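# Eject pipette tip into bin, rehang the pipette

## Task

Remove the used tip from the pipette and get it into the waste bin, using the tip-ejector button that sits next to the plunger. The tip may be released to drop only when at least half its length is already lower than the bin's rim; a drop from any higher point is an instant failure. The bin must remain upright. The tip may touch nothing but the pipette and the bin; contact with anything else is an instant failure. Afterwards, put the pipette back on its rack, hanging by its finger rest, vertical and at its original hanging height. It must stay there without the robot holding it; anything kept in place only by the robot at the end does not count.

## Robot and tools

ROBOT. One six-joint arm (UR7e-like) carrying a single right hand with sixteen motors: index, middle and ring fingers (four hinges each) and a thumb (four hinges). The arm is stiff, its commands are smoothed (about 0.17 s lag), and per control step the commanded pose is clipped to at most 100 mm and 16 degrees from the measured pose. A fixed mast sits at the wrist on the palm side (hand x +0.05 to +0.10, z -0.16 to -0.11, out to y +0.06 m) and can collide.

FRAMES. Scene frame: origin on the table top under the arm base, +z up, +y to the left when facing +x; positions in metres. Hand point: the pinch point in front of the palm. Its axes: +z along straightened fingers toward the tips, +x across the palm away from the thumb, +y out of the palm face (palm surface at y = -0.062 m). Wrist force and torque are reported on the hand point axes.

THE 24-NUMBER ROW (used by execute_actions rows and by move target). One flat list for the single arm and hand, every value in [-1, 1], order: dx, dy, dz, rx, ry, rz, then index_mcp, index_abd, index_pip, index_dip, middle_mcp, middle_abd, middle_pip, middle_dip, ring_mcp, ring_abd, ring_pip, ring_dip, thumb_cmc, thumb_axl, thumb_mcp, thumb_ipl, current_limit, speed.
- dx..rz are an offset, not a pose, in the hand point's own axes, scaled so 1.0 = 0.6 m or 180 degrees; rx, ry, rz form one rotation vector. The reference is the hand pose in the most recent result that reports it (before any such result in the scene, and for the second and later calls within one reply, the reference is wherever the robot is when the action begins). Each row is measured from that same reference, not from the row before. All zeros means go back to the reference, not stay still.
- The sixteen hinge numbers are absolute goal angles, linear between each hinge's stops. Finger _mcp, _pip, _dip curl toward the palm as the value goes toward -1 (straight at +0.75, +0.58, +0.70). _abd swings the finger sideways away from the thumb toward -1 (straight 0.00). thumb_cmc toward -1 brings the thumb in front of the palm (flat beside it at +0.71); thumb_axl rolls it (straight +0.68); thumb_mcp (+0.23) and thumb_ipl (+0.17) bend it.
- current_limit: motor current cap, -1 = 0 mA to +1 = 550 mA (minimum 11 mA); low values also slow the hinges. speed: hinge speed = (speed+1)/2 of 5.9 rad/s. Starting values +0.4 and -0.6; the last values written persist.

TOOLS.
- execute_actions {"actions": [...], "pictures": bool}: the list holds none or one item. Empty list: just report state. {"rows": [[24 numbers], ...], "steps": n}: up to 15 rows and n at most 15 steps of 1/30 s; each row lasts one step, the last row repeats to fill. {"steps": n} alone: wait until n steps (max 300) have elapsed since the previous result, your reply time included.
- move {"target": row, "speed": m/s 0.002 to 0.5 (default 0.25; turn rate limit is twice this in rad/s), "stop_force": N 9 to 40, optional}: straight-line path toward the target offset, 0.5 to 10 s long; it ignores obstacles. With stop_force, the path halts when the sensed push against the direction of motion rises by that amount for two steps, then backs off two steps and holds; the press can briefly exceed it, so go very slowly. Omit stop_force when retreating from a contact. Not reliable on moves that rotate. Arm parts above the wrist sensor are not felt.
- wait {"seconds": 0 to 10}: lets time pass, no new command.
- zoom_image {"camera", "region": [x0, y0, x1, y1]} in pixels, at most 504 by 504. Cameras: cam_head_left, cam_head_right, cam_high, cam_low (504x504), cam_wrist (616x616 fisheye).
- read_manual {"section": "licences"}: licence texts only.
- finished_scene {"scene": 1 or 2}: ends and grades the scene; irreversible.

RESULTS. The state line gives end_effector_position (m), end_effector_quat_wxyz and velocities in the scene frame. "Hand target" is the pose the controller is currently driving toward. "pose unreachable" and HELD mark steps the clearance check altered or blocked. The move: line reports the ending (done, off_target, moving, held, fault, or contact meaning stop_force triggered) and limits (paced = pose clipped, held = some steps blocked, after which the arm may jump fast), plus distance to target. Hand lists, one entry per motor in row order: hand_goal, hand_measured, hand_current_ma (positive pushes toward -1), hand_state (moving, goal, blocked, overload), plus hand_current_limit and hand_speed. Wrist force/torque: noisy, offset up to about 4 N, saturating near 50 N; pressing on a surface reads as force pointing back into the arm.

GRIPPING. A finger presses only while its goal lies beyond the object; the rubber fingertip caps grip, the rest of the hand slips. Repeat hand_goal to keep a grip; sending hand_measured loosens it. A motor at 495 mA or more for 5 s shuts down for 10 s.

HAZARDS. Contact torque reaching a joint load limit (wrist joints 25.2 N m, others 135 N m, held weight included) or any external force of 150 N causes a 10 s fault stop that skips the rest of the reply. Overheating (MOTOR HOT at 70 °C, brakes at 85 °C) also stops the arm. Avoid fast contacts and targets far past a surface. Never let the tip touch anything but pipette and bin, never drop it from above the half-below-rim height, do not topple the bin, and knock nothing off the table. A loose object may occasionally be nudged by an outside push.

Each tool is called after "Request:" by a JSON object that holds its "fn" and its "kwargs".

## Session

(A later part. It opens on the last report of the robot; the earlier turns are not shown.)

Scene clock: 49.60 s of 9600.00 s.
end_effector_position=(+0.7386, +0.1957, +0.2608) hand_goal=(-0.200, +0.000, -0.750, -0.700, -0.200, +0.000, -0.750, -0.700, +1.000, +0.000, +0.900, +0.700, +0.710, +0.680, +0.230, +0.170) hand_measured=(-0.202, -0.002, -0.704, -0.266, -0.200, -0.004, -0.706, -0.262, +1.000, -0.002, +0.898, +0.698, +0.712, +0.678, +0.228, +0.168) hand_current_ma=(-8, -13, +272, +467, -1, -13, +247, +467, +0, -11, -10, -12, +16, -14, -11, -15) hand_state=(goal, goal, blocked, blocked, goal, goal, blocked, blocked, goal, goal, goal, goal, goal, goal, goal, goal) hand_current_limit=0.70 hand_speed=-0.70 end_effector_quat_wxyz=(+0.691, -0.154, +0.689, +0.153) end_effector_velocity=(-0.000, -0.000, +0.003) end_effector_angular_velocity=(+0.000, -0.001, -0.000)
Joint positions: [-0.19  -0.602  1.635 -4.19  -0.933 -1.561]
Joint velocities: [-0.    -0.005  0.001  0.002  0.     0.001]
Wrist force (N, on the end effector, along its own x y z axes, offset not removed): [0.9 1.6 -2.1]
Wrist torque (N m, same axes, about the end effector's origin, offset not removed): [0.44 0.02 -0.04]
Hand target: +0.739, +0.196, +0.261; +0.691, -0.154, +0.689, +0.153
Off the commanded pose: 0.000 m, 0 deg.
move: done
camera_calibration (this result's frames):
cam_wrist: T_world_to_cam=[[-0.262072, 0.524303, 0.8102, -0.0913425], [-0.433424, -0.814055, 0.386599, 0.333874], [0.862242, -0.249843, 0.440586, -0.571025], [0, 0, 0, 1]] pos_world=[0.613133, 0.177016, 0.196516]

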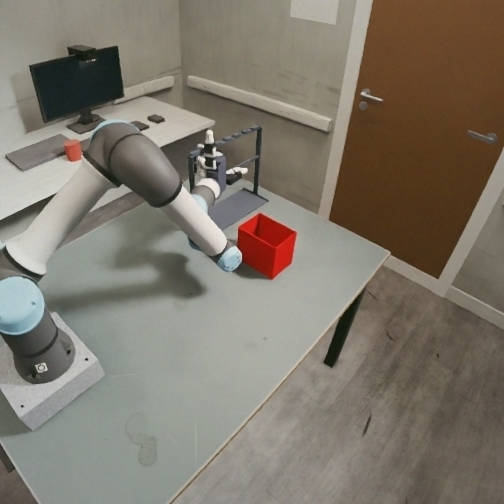

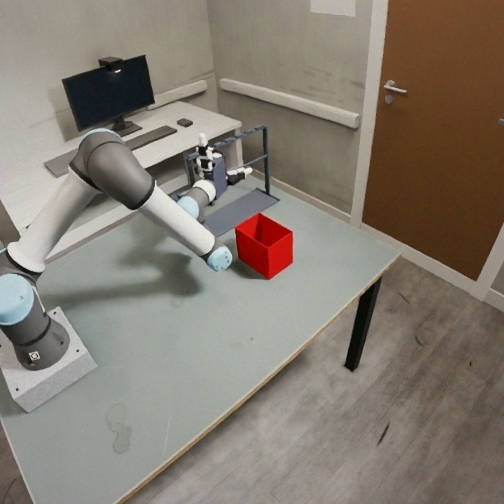

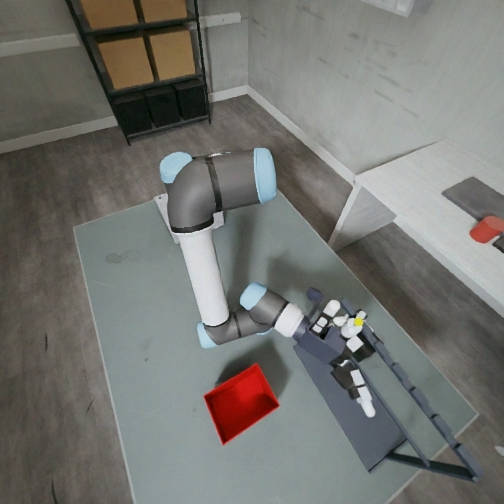

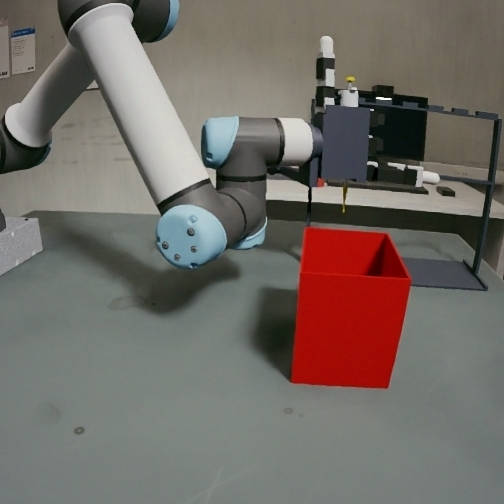

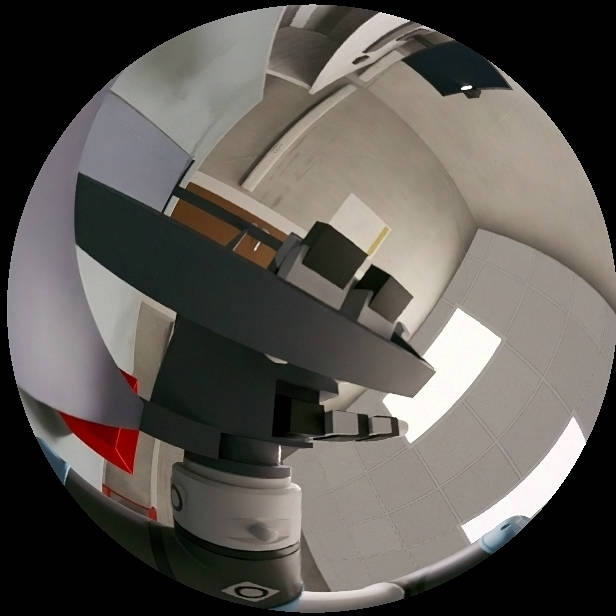

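Request:
{"fn": "move", "kwargs": {"target": [-0.004,-0.03,-0.014,0,0,0,-0.2,0,-0.75,-0.7,-0.2,0,-0.75,-0.7,1,0,0.9,0.7,0.71,0.68,0.23,0.17,0.7,-0.7], "speed": 0.01, "stop_force": 10}}

Request:
{"fn": "zoom_image", "kwargs": {"camera": "cam_high", "region": [280,260,420,400]}}

Scene clock: 56.10 s of 9600.00 s.
end_effector_position=(+0.7387, +0.1761, +0.2631) hand_goal=(-0.200, +0.000, -0.750, -0.700, -0.200, +0.000, -0.750, -0.700, +1.000, +0.000, +0.900, +0.700, +0.710, +0.680, +0.230, +0.170) hand_measured=(-0.202, -0.002, -0.704, -0.266, -0.200, -0.004, -0.706, -0.262, +1.000, -0.002, +0.898, +0.698, +0.712, +0.678, +0.228, +0.168) hand_current_ma=(-8, -13, +276, +467, -1, -13, +250, +467, +0, -11, -10, -12, +16, -14, -11, -15) hand_state=(goal, goal, blocked, blocked, goal, goal, blocked, blocked, goal, goal, goal, goal, goal, goal, goal, goal) hand_current_limit=0.70 hand_speed=-0.70 end_effector_quat_wxyz=(+0.691, -0.154, +0.689, +0.153) end_effector_velocity=(-0.000, -0.002, -0.000) end_effector_angular_velocity=(-0.000, +0.001, -0.000)
Joint positions: [-0.225 -0.607  1.638 -4.188 -0.898 -1.56 ]
Joint velocities: [-0.004 -0.001  0.001  0.001  0.004 -0.   ]
Wrist force (N, on the end effector, along its own x y z axes, offset not removed): [0.3 -1.0 -1.4]
Wrist torque (N m, same axes, about the end effector's origin, offset not removed): [-0.16 0.15 -0.04]
Hand target: +0.739, +0.176, +0.263; +0.691, -0.154, +0.689, +0.153
Off the commanded pose: 0.000 m, 0 deg.
After step 90, 1.27 s passed at rest.
move: done
camera_calibration (this result's frames):
cam_wrist: T_world_to_cam=[[-0.262059, 0.524352, 0.810173, -0.0829495], [-0.433426, -0.814029, 0.386652, 0.316977], [0.862245, -0.249824, 0.440591, -0.576992], [0, 0, 0, 1]] pos_world=[0.613157, 0.157377, 0.198861]

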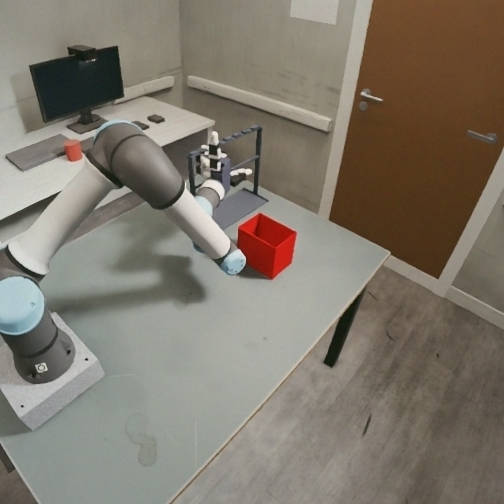

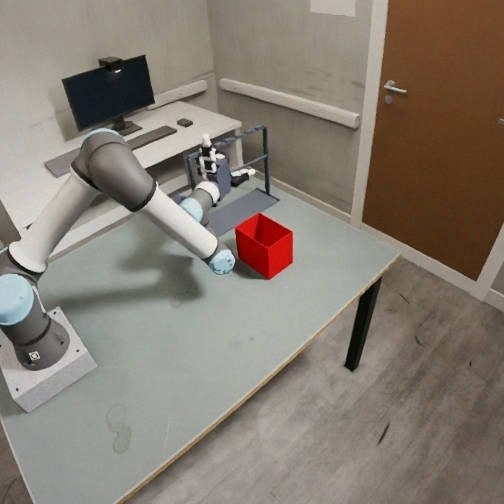

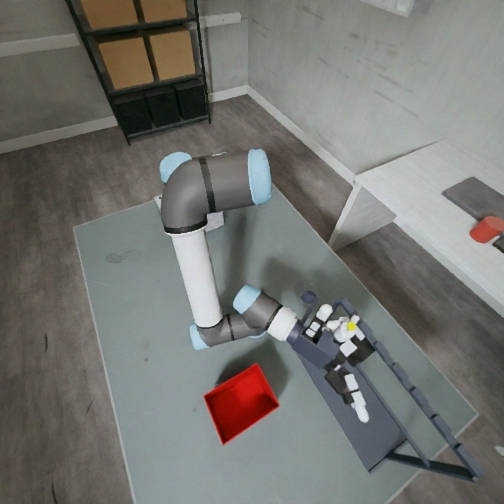

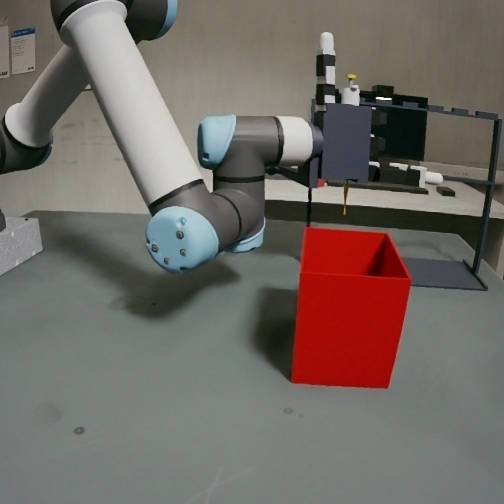

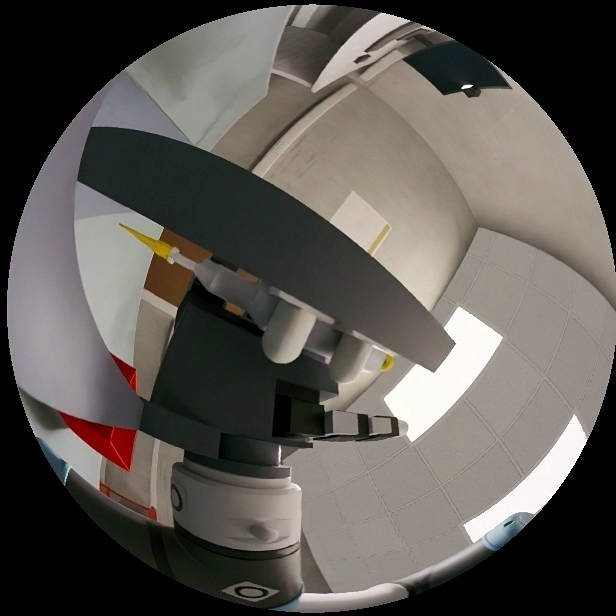

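Region (280, 260, 420, 400) of cam_high's 504x504 image, scaled by 3.600, with more detail than that image has.

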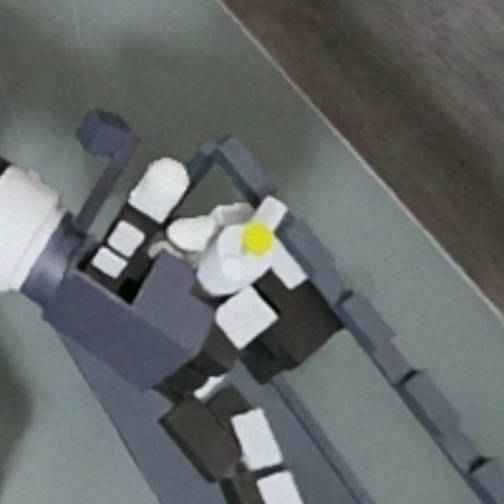

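Request:
{"fn": "move", "kwargs": {"target": [0,-0.09,-0.042,0,0,0,-0.2,0,-0.75,-0.7,-0.2,0,-0.75,-0.7,1,0,0.9,0.7,0.71,0.68,0.23,0.17,0.7,-0.7], "speed": 0.05}}

Request:
{"fn": "move", "kwargs": {"target": [-0.15,-0.27,-0.145,0,0,0,-0.2,0,-0.75,-0.7,-0.2,0,-0.75,-0.7,1,0,0.9,0.7,0.71,0.68,0.23,0.17,0.7,-0.7], "speed": 0.1}}

Scene clock: 62.17 s of 9600.00 s.
end_effector_position=(+0.7387, +0.1167, +0.2630) hand_goal=(-0.200, +0.000, -0.750, -0.700, -0.200, +0.000, -0.750, -0.700, +1.000, +0.000, +0.900, +0.700, +0.710, +0.680, +0.230, +0.170) hand_measured=(-0.202, -0.002, -0.704, -0.266, -0.200, -0.004, -0.706, -0.262, +1.000, -0.002, +0.898, +0.698, +0.712, +0.678, +0.228, +0.168) hand_current_ma=(-8, -13, +276, +467, -1, -13, +251, +468, +0, -11, -10, -12, +15, -14, -11, -15) hand_state=(goal, goal, blocked, blocked, goal, goal, blocked, blocked, goal, goal, goal, goal, goal, goal, goal, goal) hand_current_limit=0.70 hand_speed=-0.70 end_effector_quat_wxyz=(+0.691, -0.154, +0.689, +0.153) end_effector_velocity=(-0.000, -0.002, -0.000) end_effector_angular_velocity=(-0.000, +0.000, +0.000)
Joint positions: [-0.329 -0.602  1.626 -4.183 -0.795 -1.558]
Joint velocities: [-0.004  0.    -0.     0.001  0.004 -0.   ]
Wrist force (N, on the end effector, along its own x y z axes, offset not removed): [0.6 0.2 0.9]
Wrist torque (N m, same axes, about the end effector's origin, offset not removed): [-0.14 -0.12 -0.15]
Hand target: +0.739, +0.116, +0.263; +0.691, -0.154, +0.689, +0.153
Off the commanded pose: 0.000 m, 0 deg.
After step 90, 1.47 s passed at rest.
move: done
camera_calibration (this result's frames):
cam_wrist: T_world_to_cam=[[-0.262013, 0.524495, 0.810095, -0.0517489], [-0.433416, -0.813957, 0.386813, 0.268659], [0.862264, -0.249758, 0.440592, -0.591865], [0, 0, 0, 1]] pos_world=[0.613226, 0.0979957, 0.198771]

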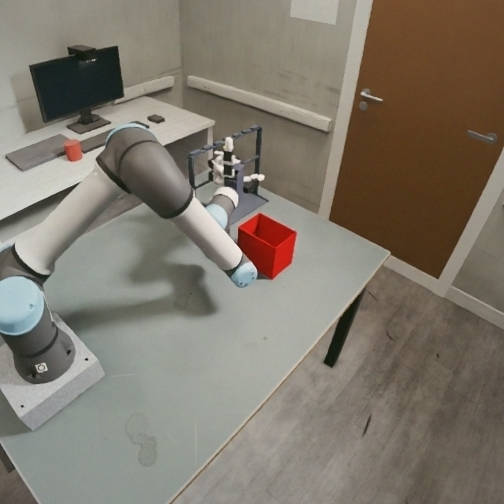

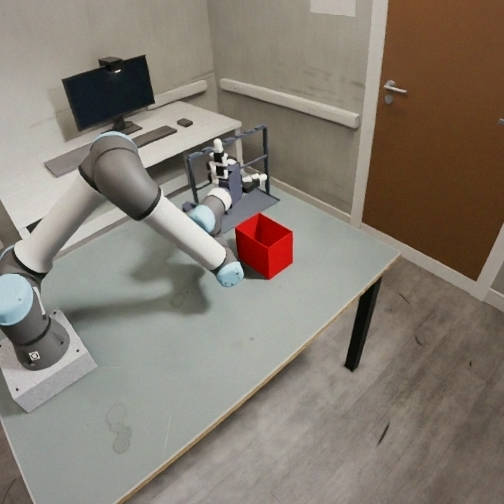

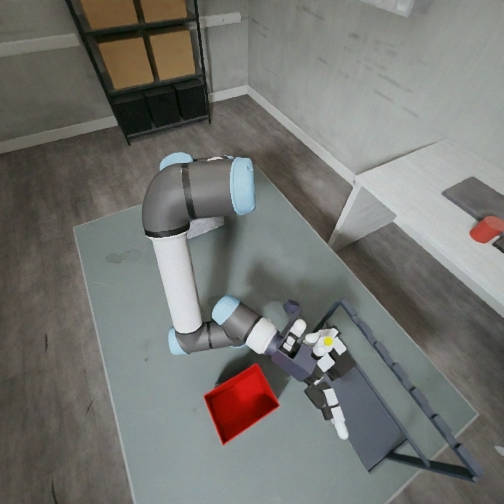

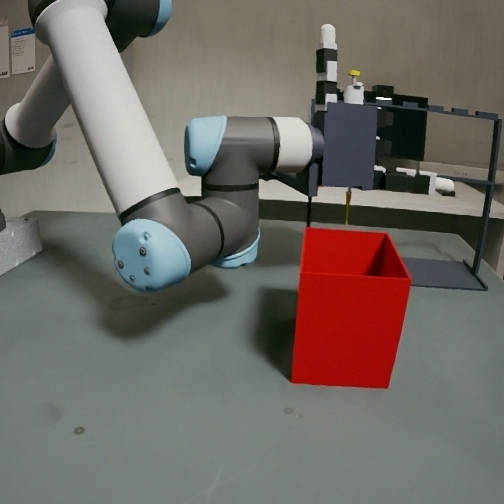

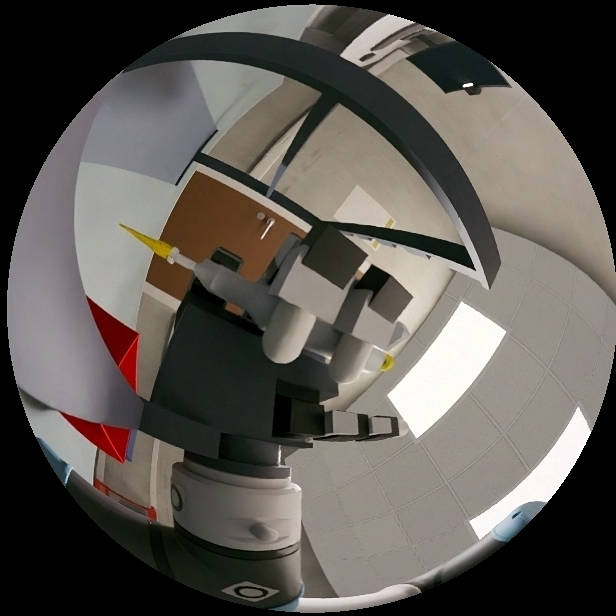

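Scene clock: 64.70 s of 9600.00 s.
end_effector_position=(+0.7285, -0.0668, +0.3527) hand_goal=(-0.200, +0.000, -0.750, -0.700, -0.200, +0.000, -0.750, -0.700, +1.000, +0.000, +0.900, +0.700, +0.710, +0.680, +0.230, +0.170) hand_measured=(-0.202, -0.002, -0.704, -0.266, -0.200, -0.004, -0.706, -0.262, +1.000, -0.002, +0.898, +0.698, +0.712, +0.678, +0.228, +0.168) hand_current_ma=(-8, -13, +277, +468, -1, -13, +251, +467, +0, -12, -10, -12, +14, -14, -11, -15) hand_state=(goal, goal, blocked, blocked, goal, goal, blocked, blocked, goal, goal, goal, goal, goal, goal, goal, goal) hand_current_limit=0.70 hand_speed=-0.70 end_effector_quat_wxyz=(+0.691, -0.154, +0.690, +0.152) end_effector_velocity=(-0.000, -0.001, +0.001) end_effector_angular_velocity=(-0.003, -0.002, +0.001)
Joint positions: [-0.624 -0.712  1.52  -3.975 -0.5   -1.548]
Joint velocities: [-0.002 -0.001 -0.003  0.002  0.003 -0.002]
Wrist force (N, on the end effector, along its own x y z axes, offset not removed): [0.0 0.6 -1.4]
Wrist torque (N m, same axes, about the end effector's origin, offset not removed): [0.05 0.09 -0.10]
Hand target: +0.729, -0.067, +0.353; +0.691, -0.154, +0.690, +0.152
Off the commanded pose: 0.001 m, 0 deg.
move: done
camera_calibration (this result's frames):
cam_wrist: T_world_to_cam=[[-0.261784, 0.524755, 0.810001, -0.0309227], [-0.433337, -0.813824, 0.387182, 0.08], [0.862373, -0.249646, 0.440442, -0.668452], [0, 0, 0, 1]] pos_world=[0.603027, -0.0855433, 0.288487]

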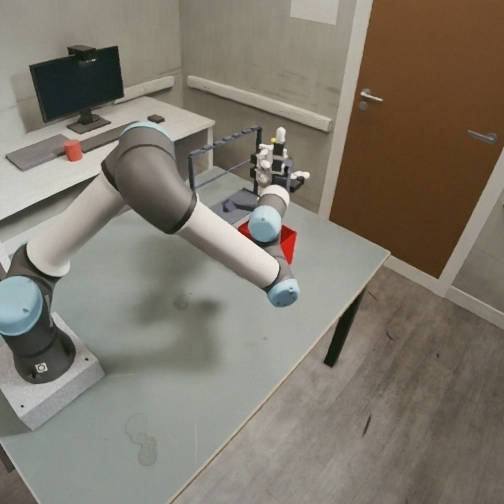

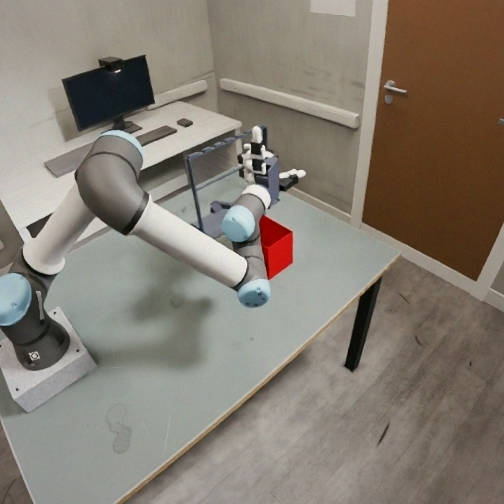

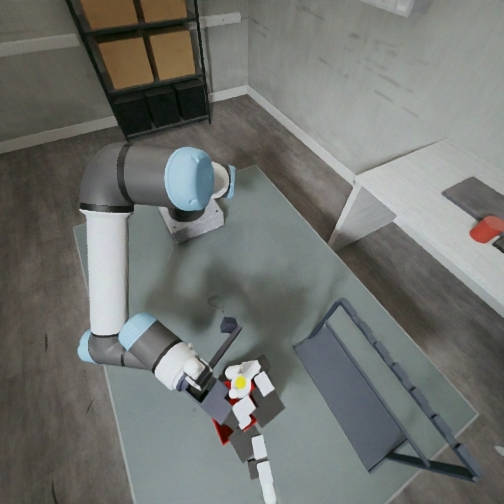

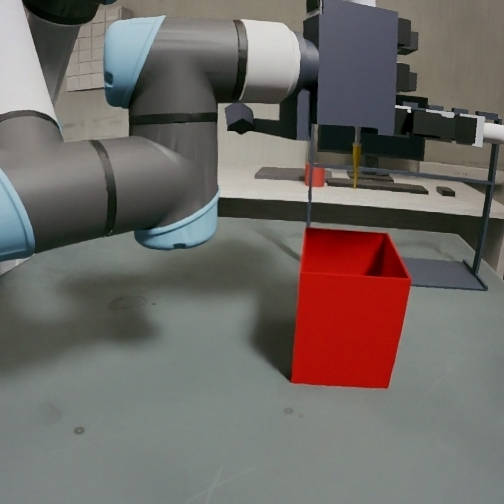

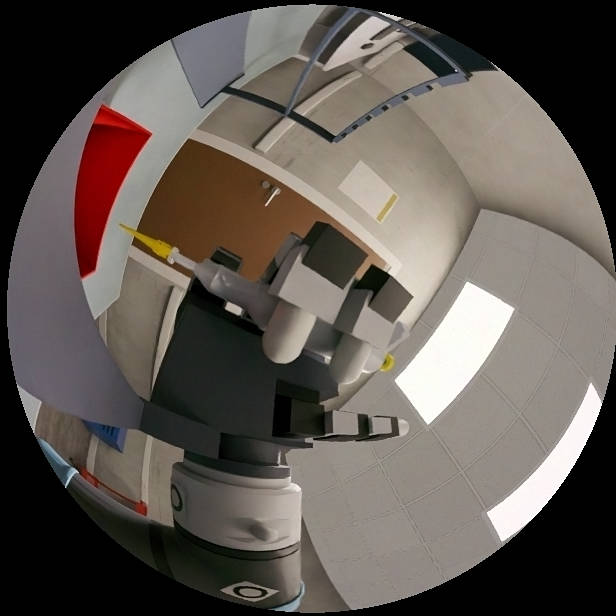

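Request:
{"fn": "move", "kwargs": {"target": [0.18,0,0,0,0,0,-0.2,0,-0.75,-0.7,-0.2,0,-0.75,-0.7,1,0,0.9,0.7,0.62,0.68,-0.11,-0.2,0.7,-0.7], "speed": 0.05, "stop_force": 10}}

Request:
{"fn": "zoom_image", "kwargs": {"camera": "cam_high", "region": [180,330,300,450]}}

Request:
{"fn": "zoom_image", "kwargs": {"camera": "cam_low", "region": [240,20,504,300]}}

Scene clock: 70.03 s of 9600.00 s.
end_effector_position=(+0.7286, -0.0667, +0.2449) hand_goal=(-0.200, +0.000, -0.750, -0.700, -0.200, +0.000, -0.750, -0.700, +1.000, +0.000, +0.900, +0.700, +0.620, +0.680, -0.110, -0.200) hand_measured=(-0.200, -0.002, -0.704, -0.266, -0.200, -0.004, -0.704, -0.264, +1.000, -0.002, +0.898, +0.698, +0.624, +0.682, -0.108, -0.198) hand_current_ma=(+0, -13, +279, +468, -1, -13, +256, +467, +0, -12, -10, -12, +25, +8, +13, +13) hand_state=(goal, goal, blocked, blocked, goal, goal, blocked, blocked, goal, goal, goal, goal, goal, goal, goal, goal) hand_current_limit=0.70 hand_speed=-0.70 end_effector_quat_wxyz=(+0.691, -0.154, +0.690, +0.152) end_effector_velocity=(+0.000, +0.000, -0.003) end_effector_angular_velocity=(+0.001, +0.001, +0.000)
Joint positions: [-0.621 -0.514  1.48  -4.133 -0.502 -1.548]
Joint velocities: [ 0.     0.005 -0.002 -0.002 -0.     0.   ]
Wrist force (N, on the end effector, along its own x y z axes, offset not removed): [-1.3 -2.2 -0.1]
Wrist torque (N m, same axes, about the end effector's origin, offset not removed): [-0.42 0.31 -0.20]
Hand target: +0.729, -0.067, +0.245; +0.691, -0.154, +0.690, +0.152
Off the commanded pose: 0.000 m, 0 deg.
move: done
camera_calibration (this result's frames):
cam_wrist: T_world_to_cam=[[-0.261756, 0.524783, 0.809992, 0.0563485], [-0.433331, -0.813809, 0.387221, 0.121852], [0.862385, -0.249637, 0.440424, -0.620964], [0, 0, 0, 1]] pos_world=[0.603062, -0.0854224, 0.180662]

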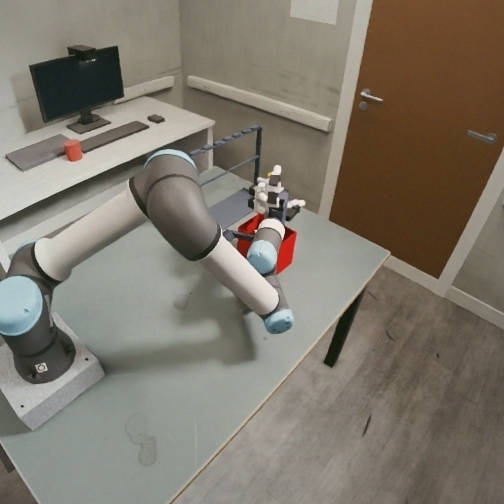

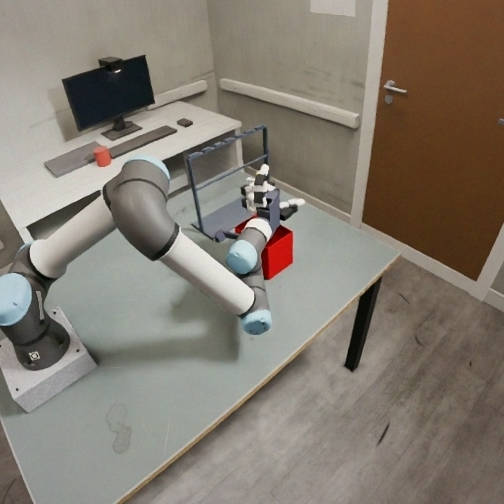

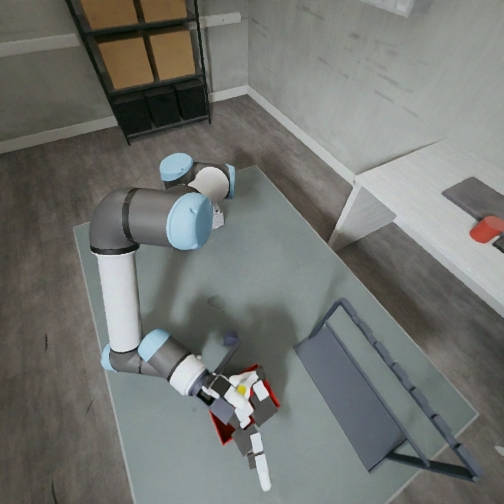

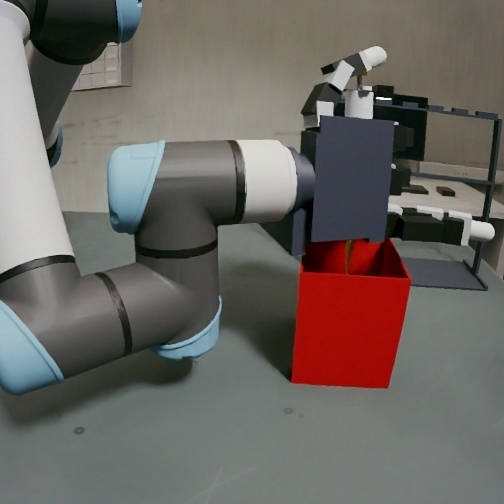

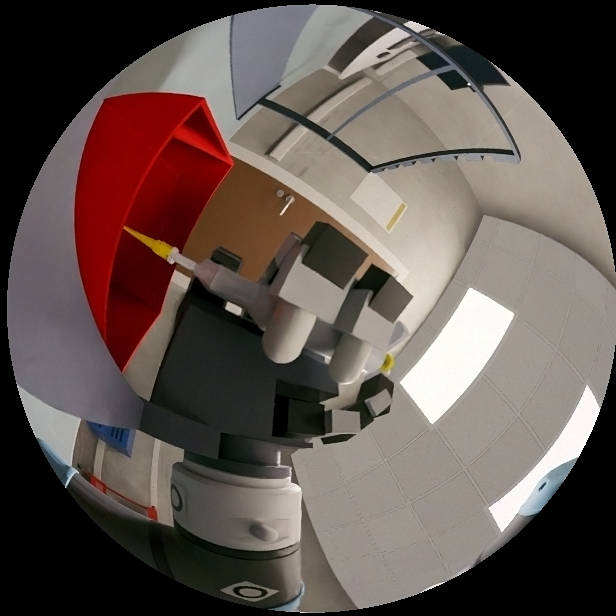

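Region (180, 330, 300, 450) of cam_high's 504x504 image, scaled by 4.200, with more detail than that image has.

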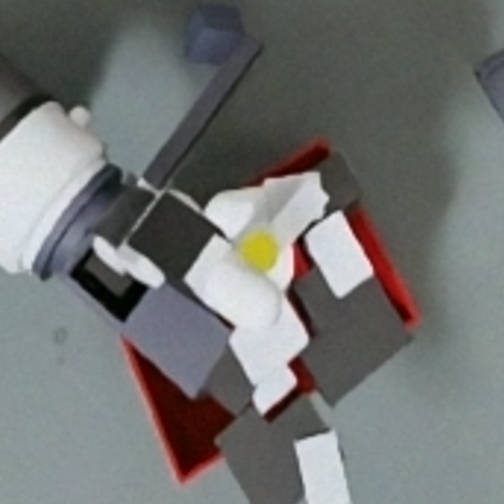

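Region (240, 20, 504, 300) of cam_low's 504x504 image, scaled by 1.800, with more detail than that image has; it fills the left 475 columns of this view, and the rest is white.

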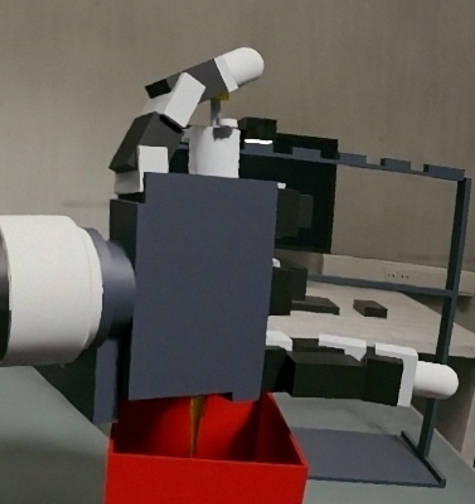

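Lower a bit more, tighten the grip, then press.

Request:
{"fn": "move", "kwargs": {"target": [0.013,0,0,0,0,0,-0.3,0,-0.85,-0.7,-0.3,0,-0.85,-0.7,1,0,0.9,0.7,0.64,0.68,-0.02,-0.4,0.75,-0.7], "speed": 0.02, "stop_force": 10}}

Request:
{"fn": "move", "kwargs": {"target": [0,0,0,0,0,0,-0.3,0,-0.85,-0.7,-0.3,0,-0.85,-0.7,1,0,0.9,0.7,0.62,0.68,-0.1,-0.8,0.75,-0.85]}}

Request:
{"fn": "zoom_image", "kwargs": {"camera": "cam_low", "region": [240,20,504,300]}}

Scene clock: 73.67 s of 9600.00 s.
end_effector_position=(+0.7286, -0.0667, +0.2373) hand_goal=(-0.300, +0.000, -0.850, -0.700, -0.300, +0.000, -0.850, -0.700, +1.000, +0.000, +0.900, +0.700, +0.640, +0.680, -0.020, -0.400) hand_measured=(-0.298, -0.002, -0.704, -0.268, -0.296, -0.004, -0.704, -0.264, +1.000, -0.002, +0.898, +0.698, +0.644, +0.682, -0.022, -0.396) hand_current_ma=(+15, -13, +481, +481, +19, -13, +481, +481, +0, -12, -10, -12, +25, +11, -12, +27) hand_state=(goal, goal, blocked, blocked, goal, goal, blocked, blocked, goal, goal, goal, goal, goal, goal, goal, goal) hand_current_limit=0.75 hand_speed=-0.70 end_effector_quat_wxyz=(+0.691, -0.154, +0.690, +0.152) end_effector_velocity=(-0.000, +0.000, -0.002) end_effector_angular_velocity=(-0.001, -0.001, +0.000)
Joint positions: [-0.621 -0.499  1.474 -4.142 -0.502 -1.548]
Joint velocities: [ 0.     0.005 -0.002 -0.004  0.    -0.   ]
Wrist force (N, on the end effector, along its own x y z axes, offset not removed): [1.3 -0.9 -2.4]
Wrist torque (N m, same axes, about the end effector's origin, offset not removed): [-0.05 -0.20 0.08]
Hand target: +0.729, -0.067, +0.237; +0.691, -0.154, +0.690, +0.152
Off the commanded pose: 0.000 m, 0 deg.
move: done
camera_calibration (this result's frames):
cam_wrist: T_world_to_cam=[[-0.26174, 0.524794, 0.80999, 0.062442], [-0.433326, -0.813802, 0.387239, 0.124773], [0.862392, -0.249634, 0.440412, -0.617642], [0, 0, 0, 1]] pos_world=[0.603061, -0.085413, 0.173122]

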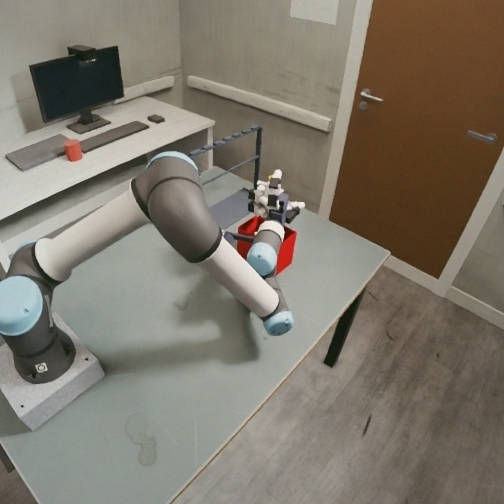

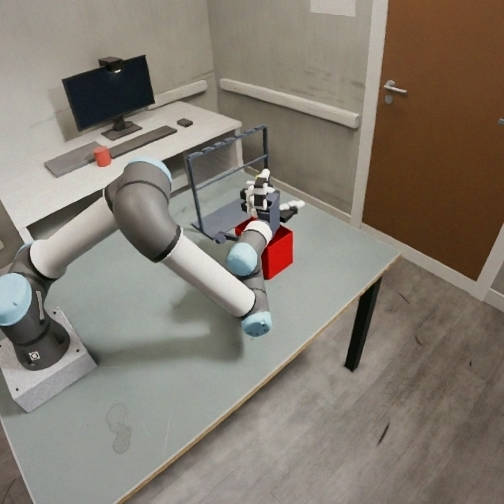

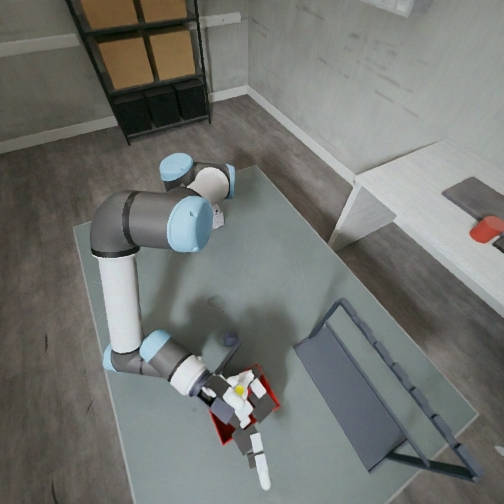

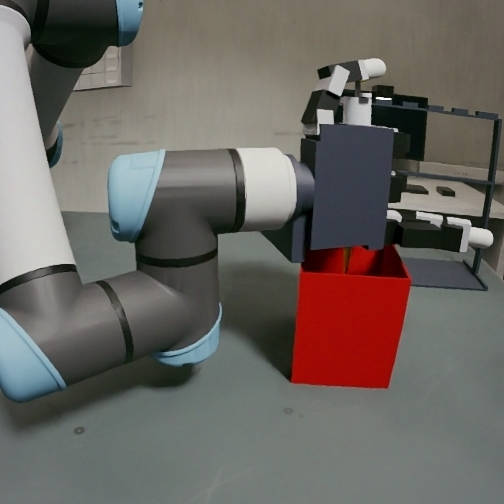

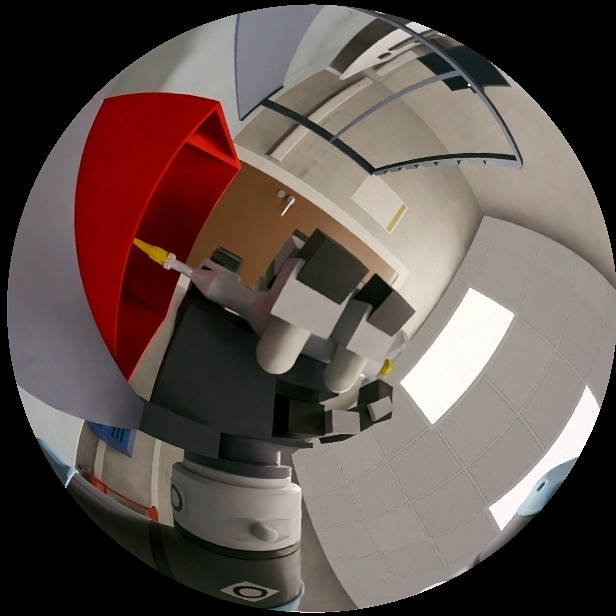

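Scene clock: 74.73 s of 9600.00 s.
end_effector_position=(+0.7286, -0.0667, +0.2373) hand_goal=(-0.300, +0.000, -0.850, -0.700, -0.300, +0.000, -0.850, -0.700, +1.000, +0.000, +0.900, +0.700, +0.620, +0.680, -0.100, -0.800) hand_measured=(-0.300, +0.000, -0.704, -0.270, -0.294, -0.002, -0.704, -0.266, +1.000, -0.002, +0.898, +0.698, +0.646, +0.694, -0.078, -0.564) hand_current_ma=(-5, -2, +481, +481, +36, -6, +481, +481, +0, -12, -10, -12, +138, +96, +162, +481) hand_state=(goal, goal, blocked, blocked, goal, goal, blocked, blocked, goal, goal, goal, goal, blocked, goal, blocked, blocked) hand_current_limit=0.75 hand_speed=-0.85 end_effector_quat_wxyz=(+0.691, -0.154, +0.690, +0.152) end_effector_velocity=(-0.000, -0.000, -0.000) end_effector_angular_velocity=(-0.000, -0.001, -0.001)
Joint positions: [-0.621 -0.499  1.474 -4.142 -0.502 -1.548]
Joint velocities: [-0.001  0.     0.    -0.001 -0.    -0.   ]
Wrist force (N, on the end effector, along its own x y z axes, offset not removed): [0.6 0.3 0.6]
Wrist torque (N m, same axes, about the end effector's origin, offset not removed): [-0.22 -0.10 -0.08]
Hand target: +0.729, -0.067, +0.237; +0.691, -0.154, +0.690, +0.152
Off the commanded pose: 0.000 m, 0 deg.
move: done
camera_calibration (this result's frames):
cam_wrist: T_world_to_cam=[[-0.261781, 0.524824, 0.809957, 0.0624798], [-0.433345, -0.813788, 0.387247, 0.12478], [0.86237, -0.249617, 0.440464, -0.617655], [0, 0, 0, 1]] pos_world=[0.603076, -0.085423, 0.173128]

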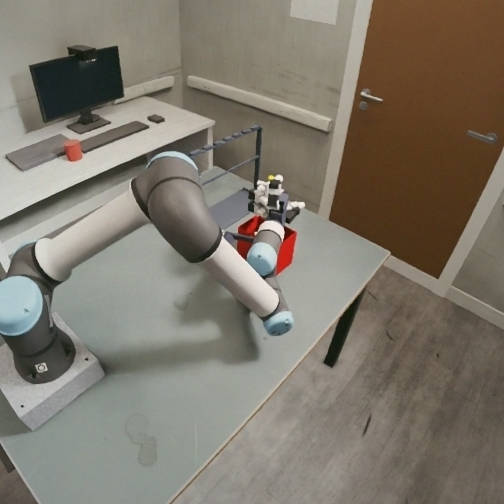

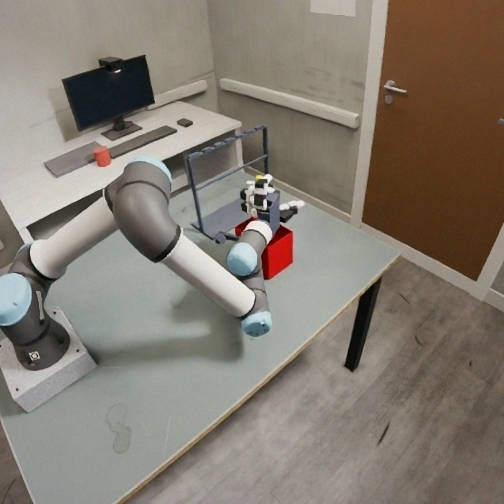

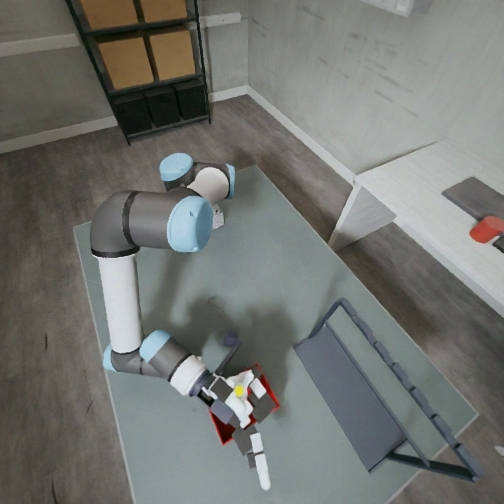

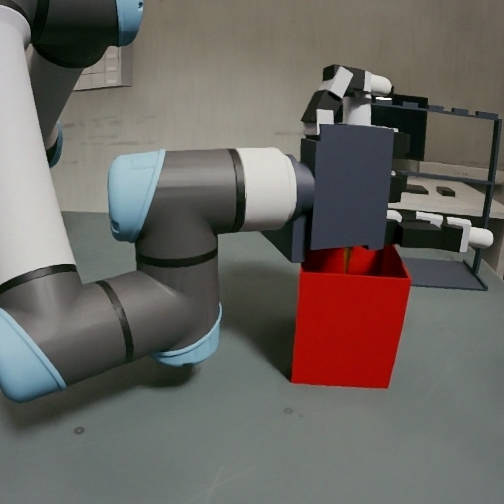

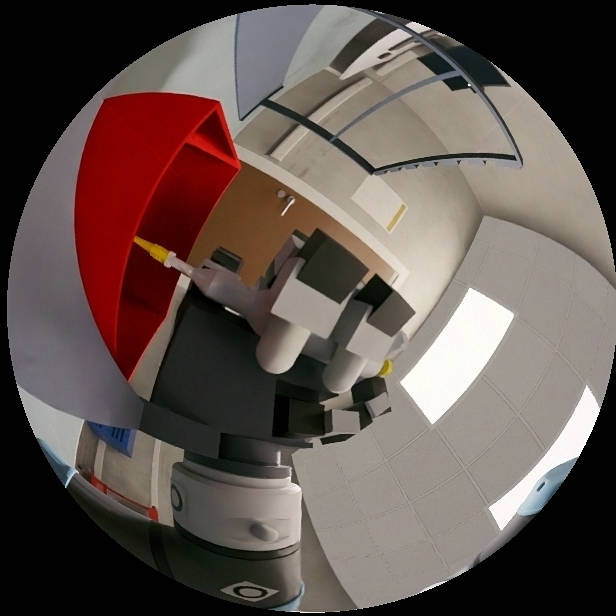

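Region (240, 20, 504, 300) of cam_low's 504x504 image, scaled by 1.800, with more detail than that image has; it fills the left 475 columns of this view, and the rest is white.

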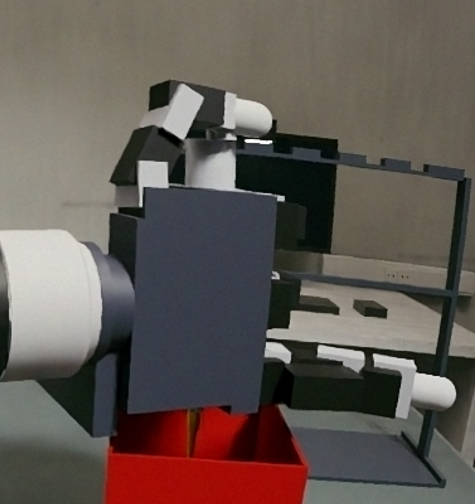

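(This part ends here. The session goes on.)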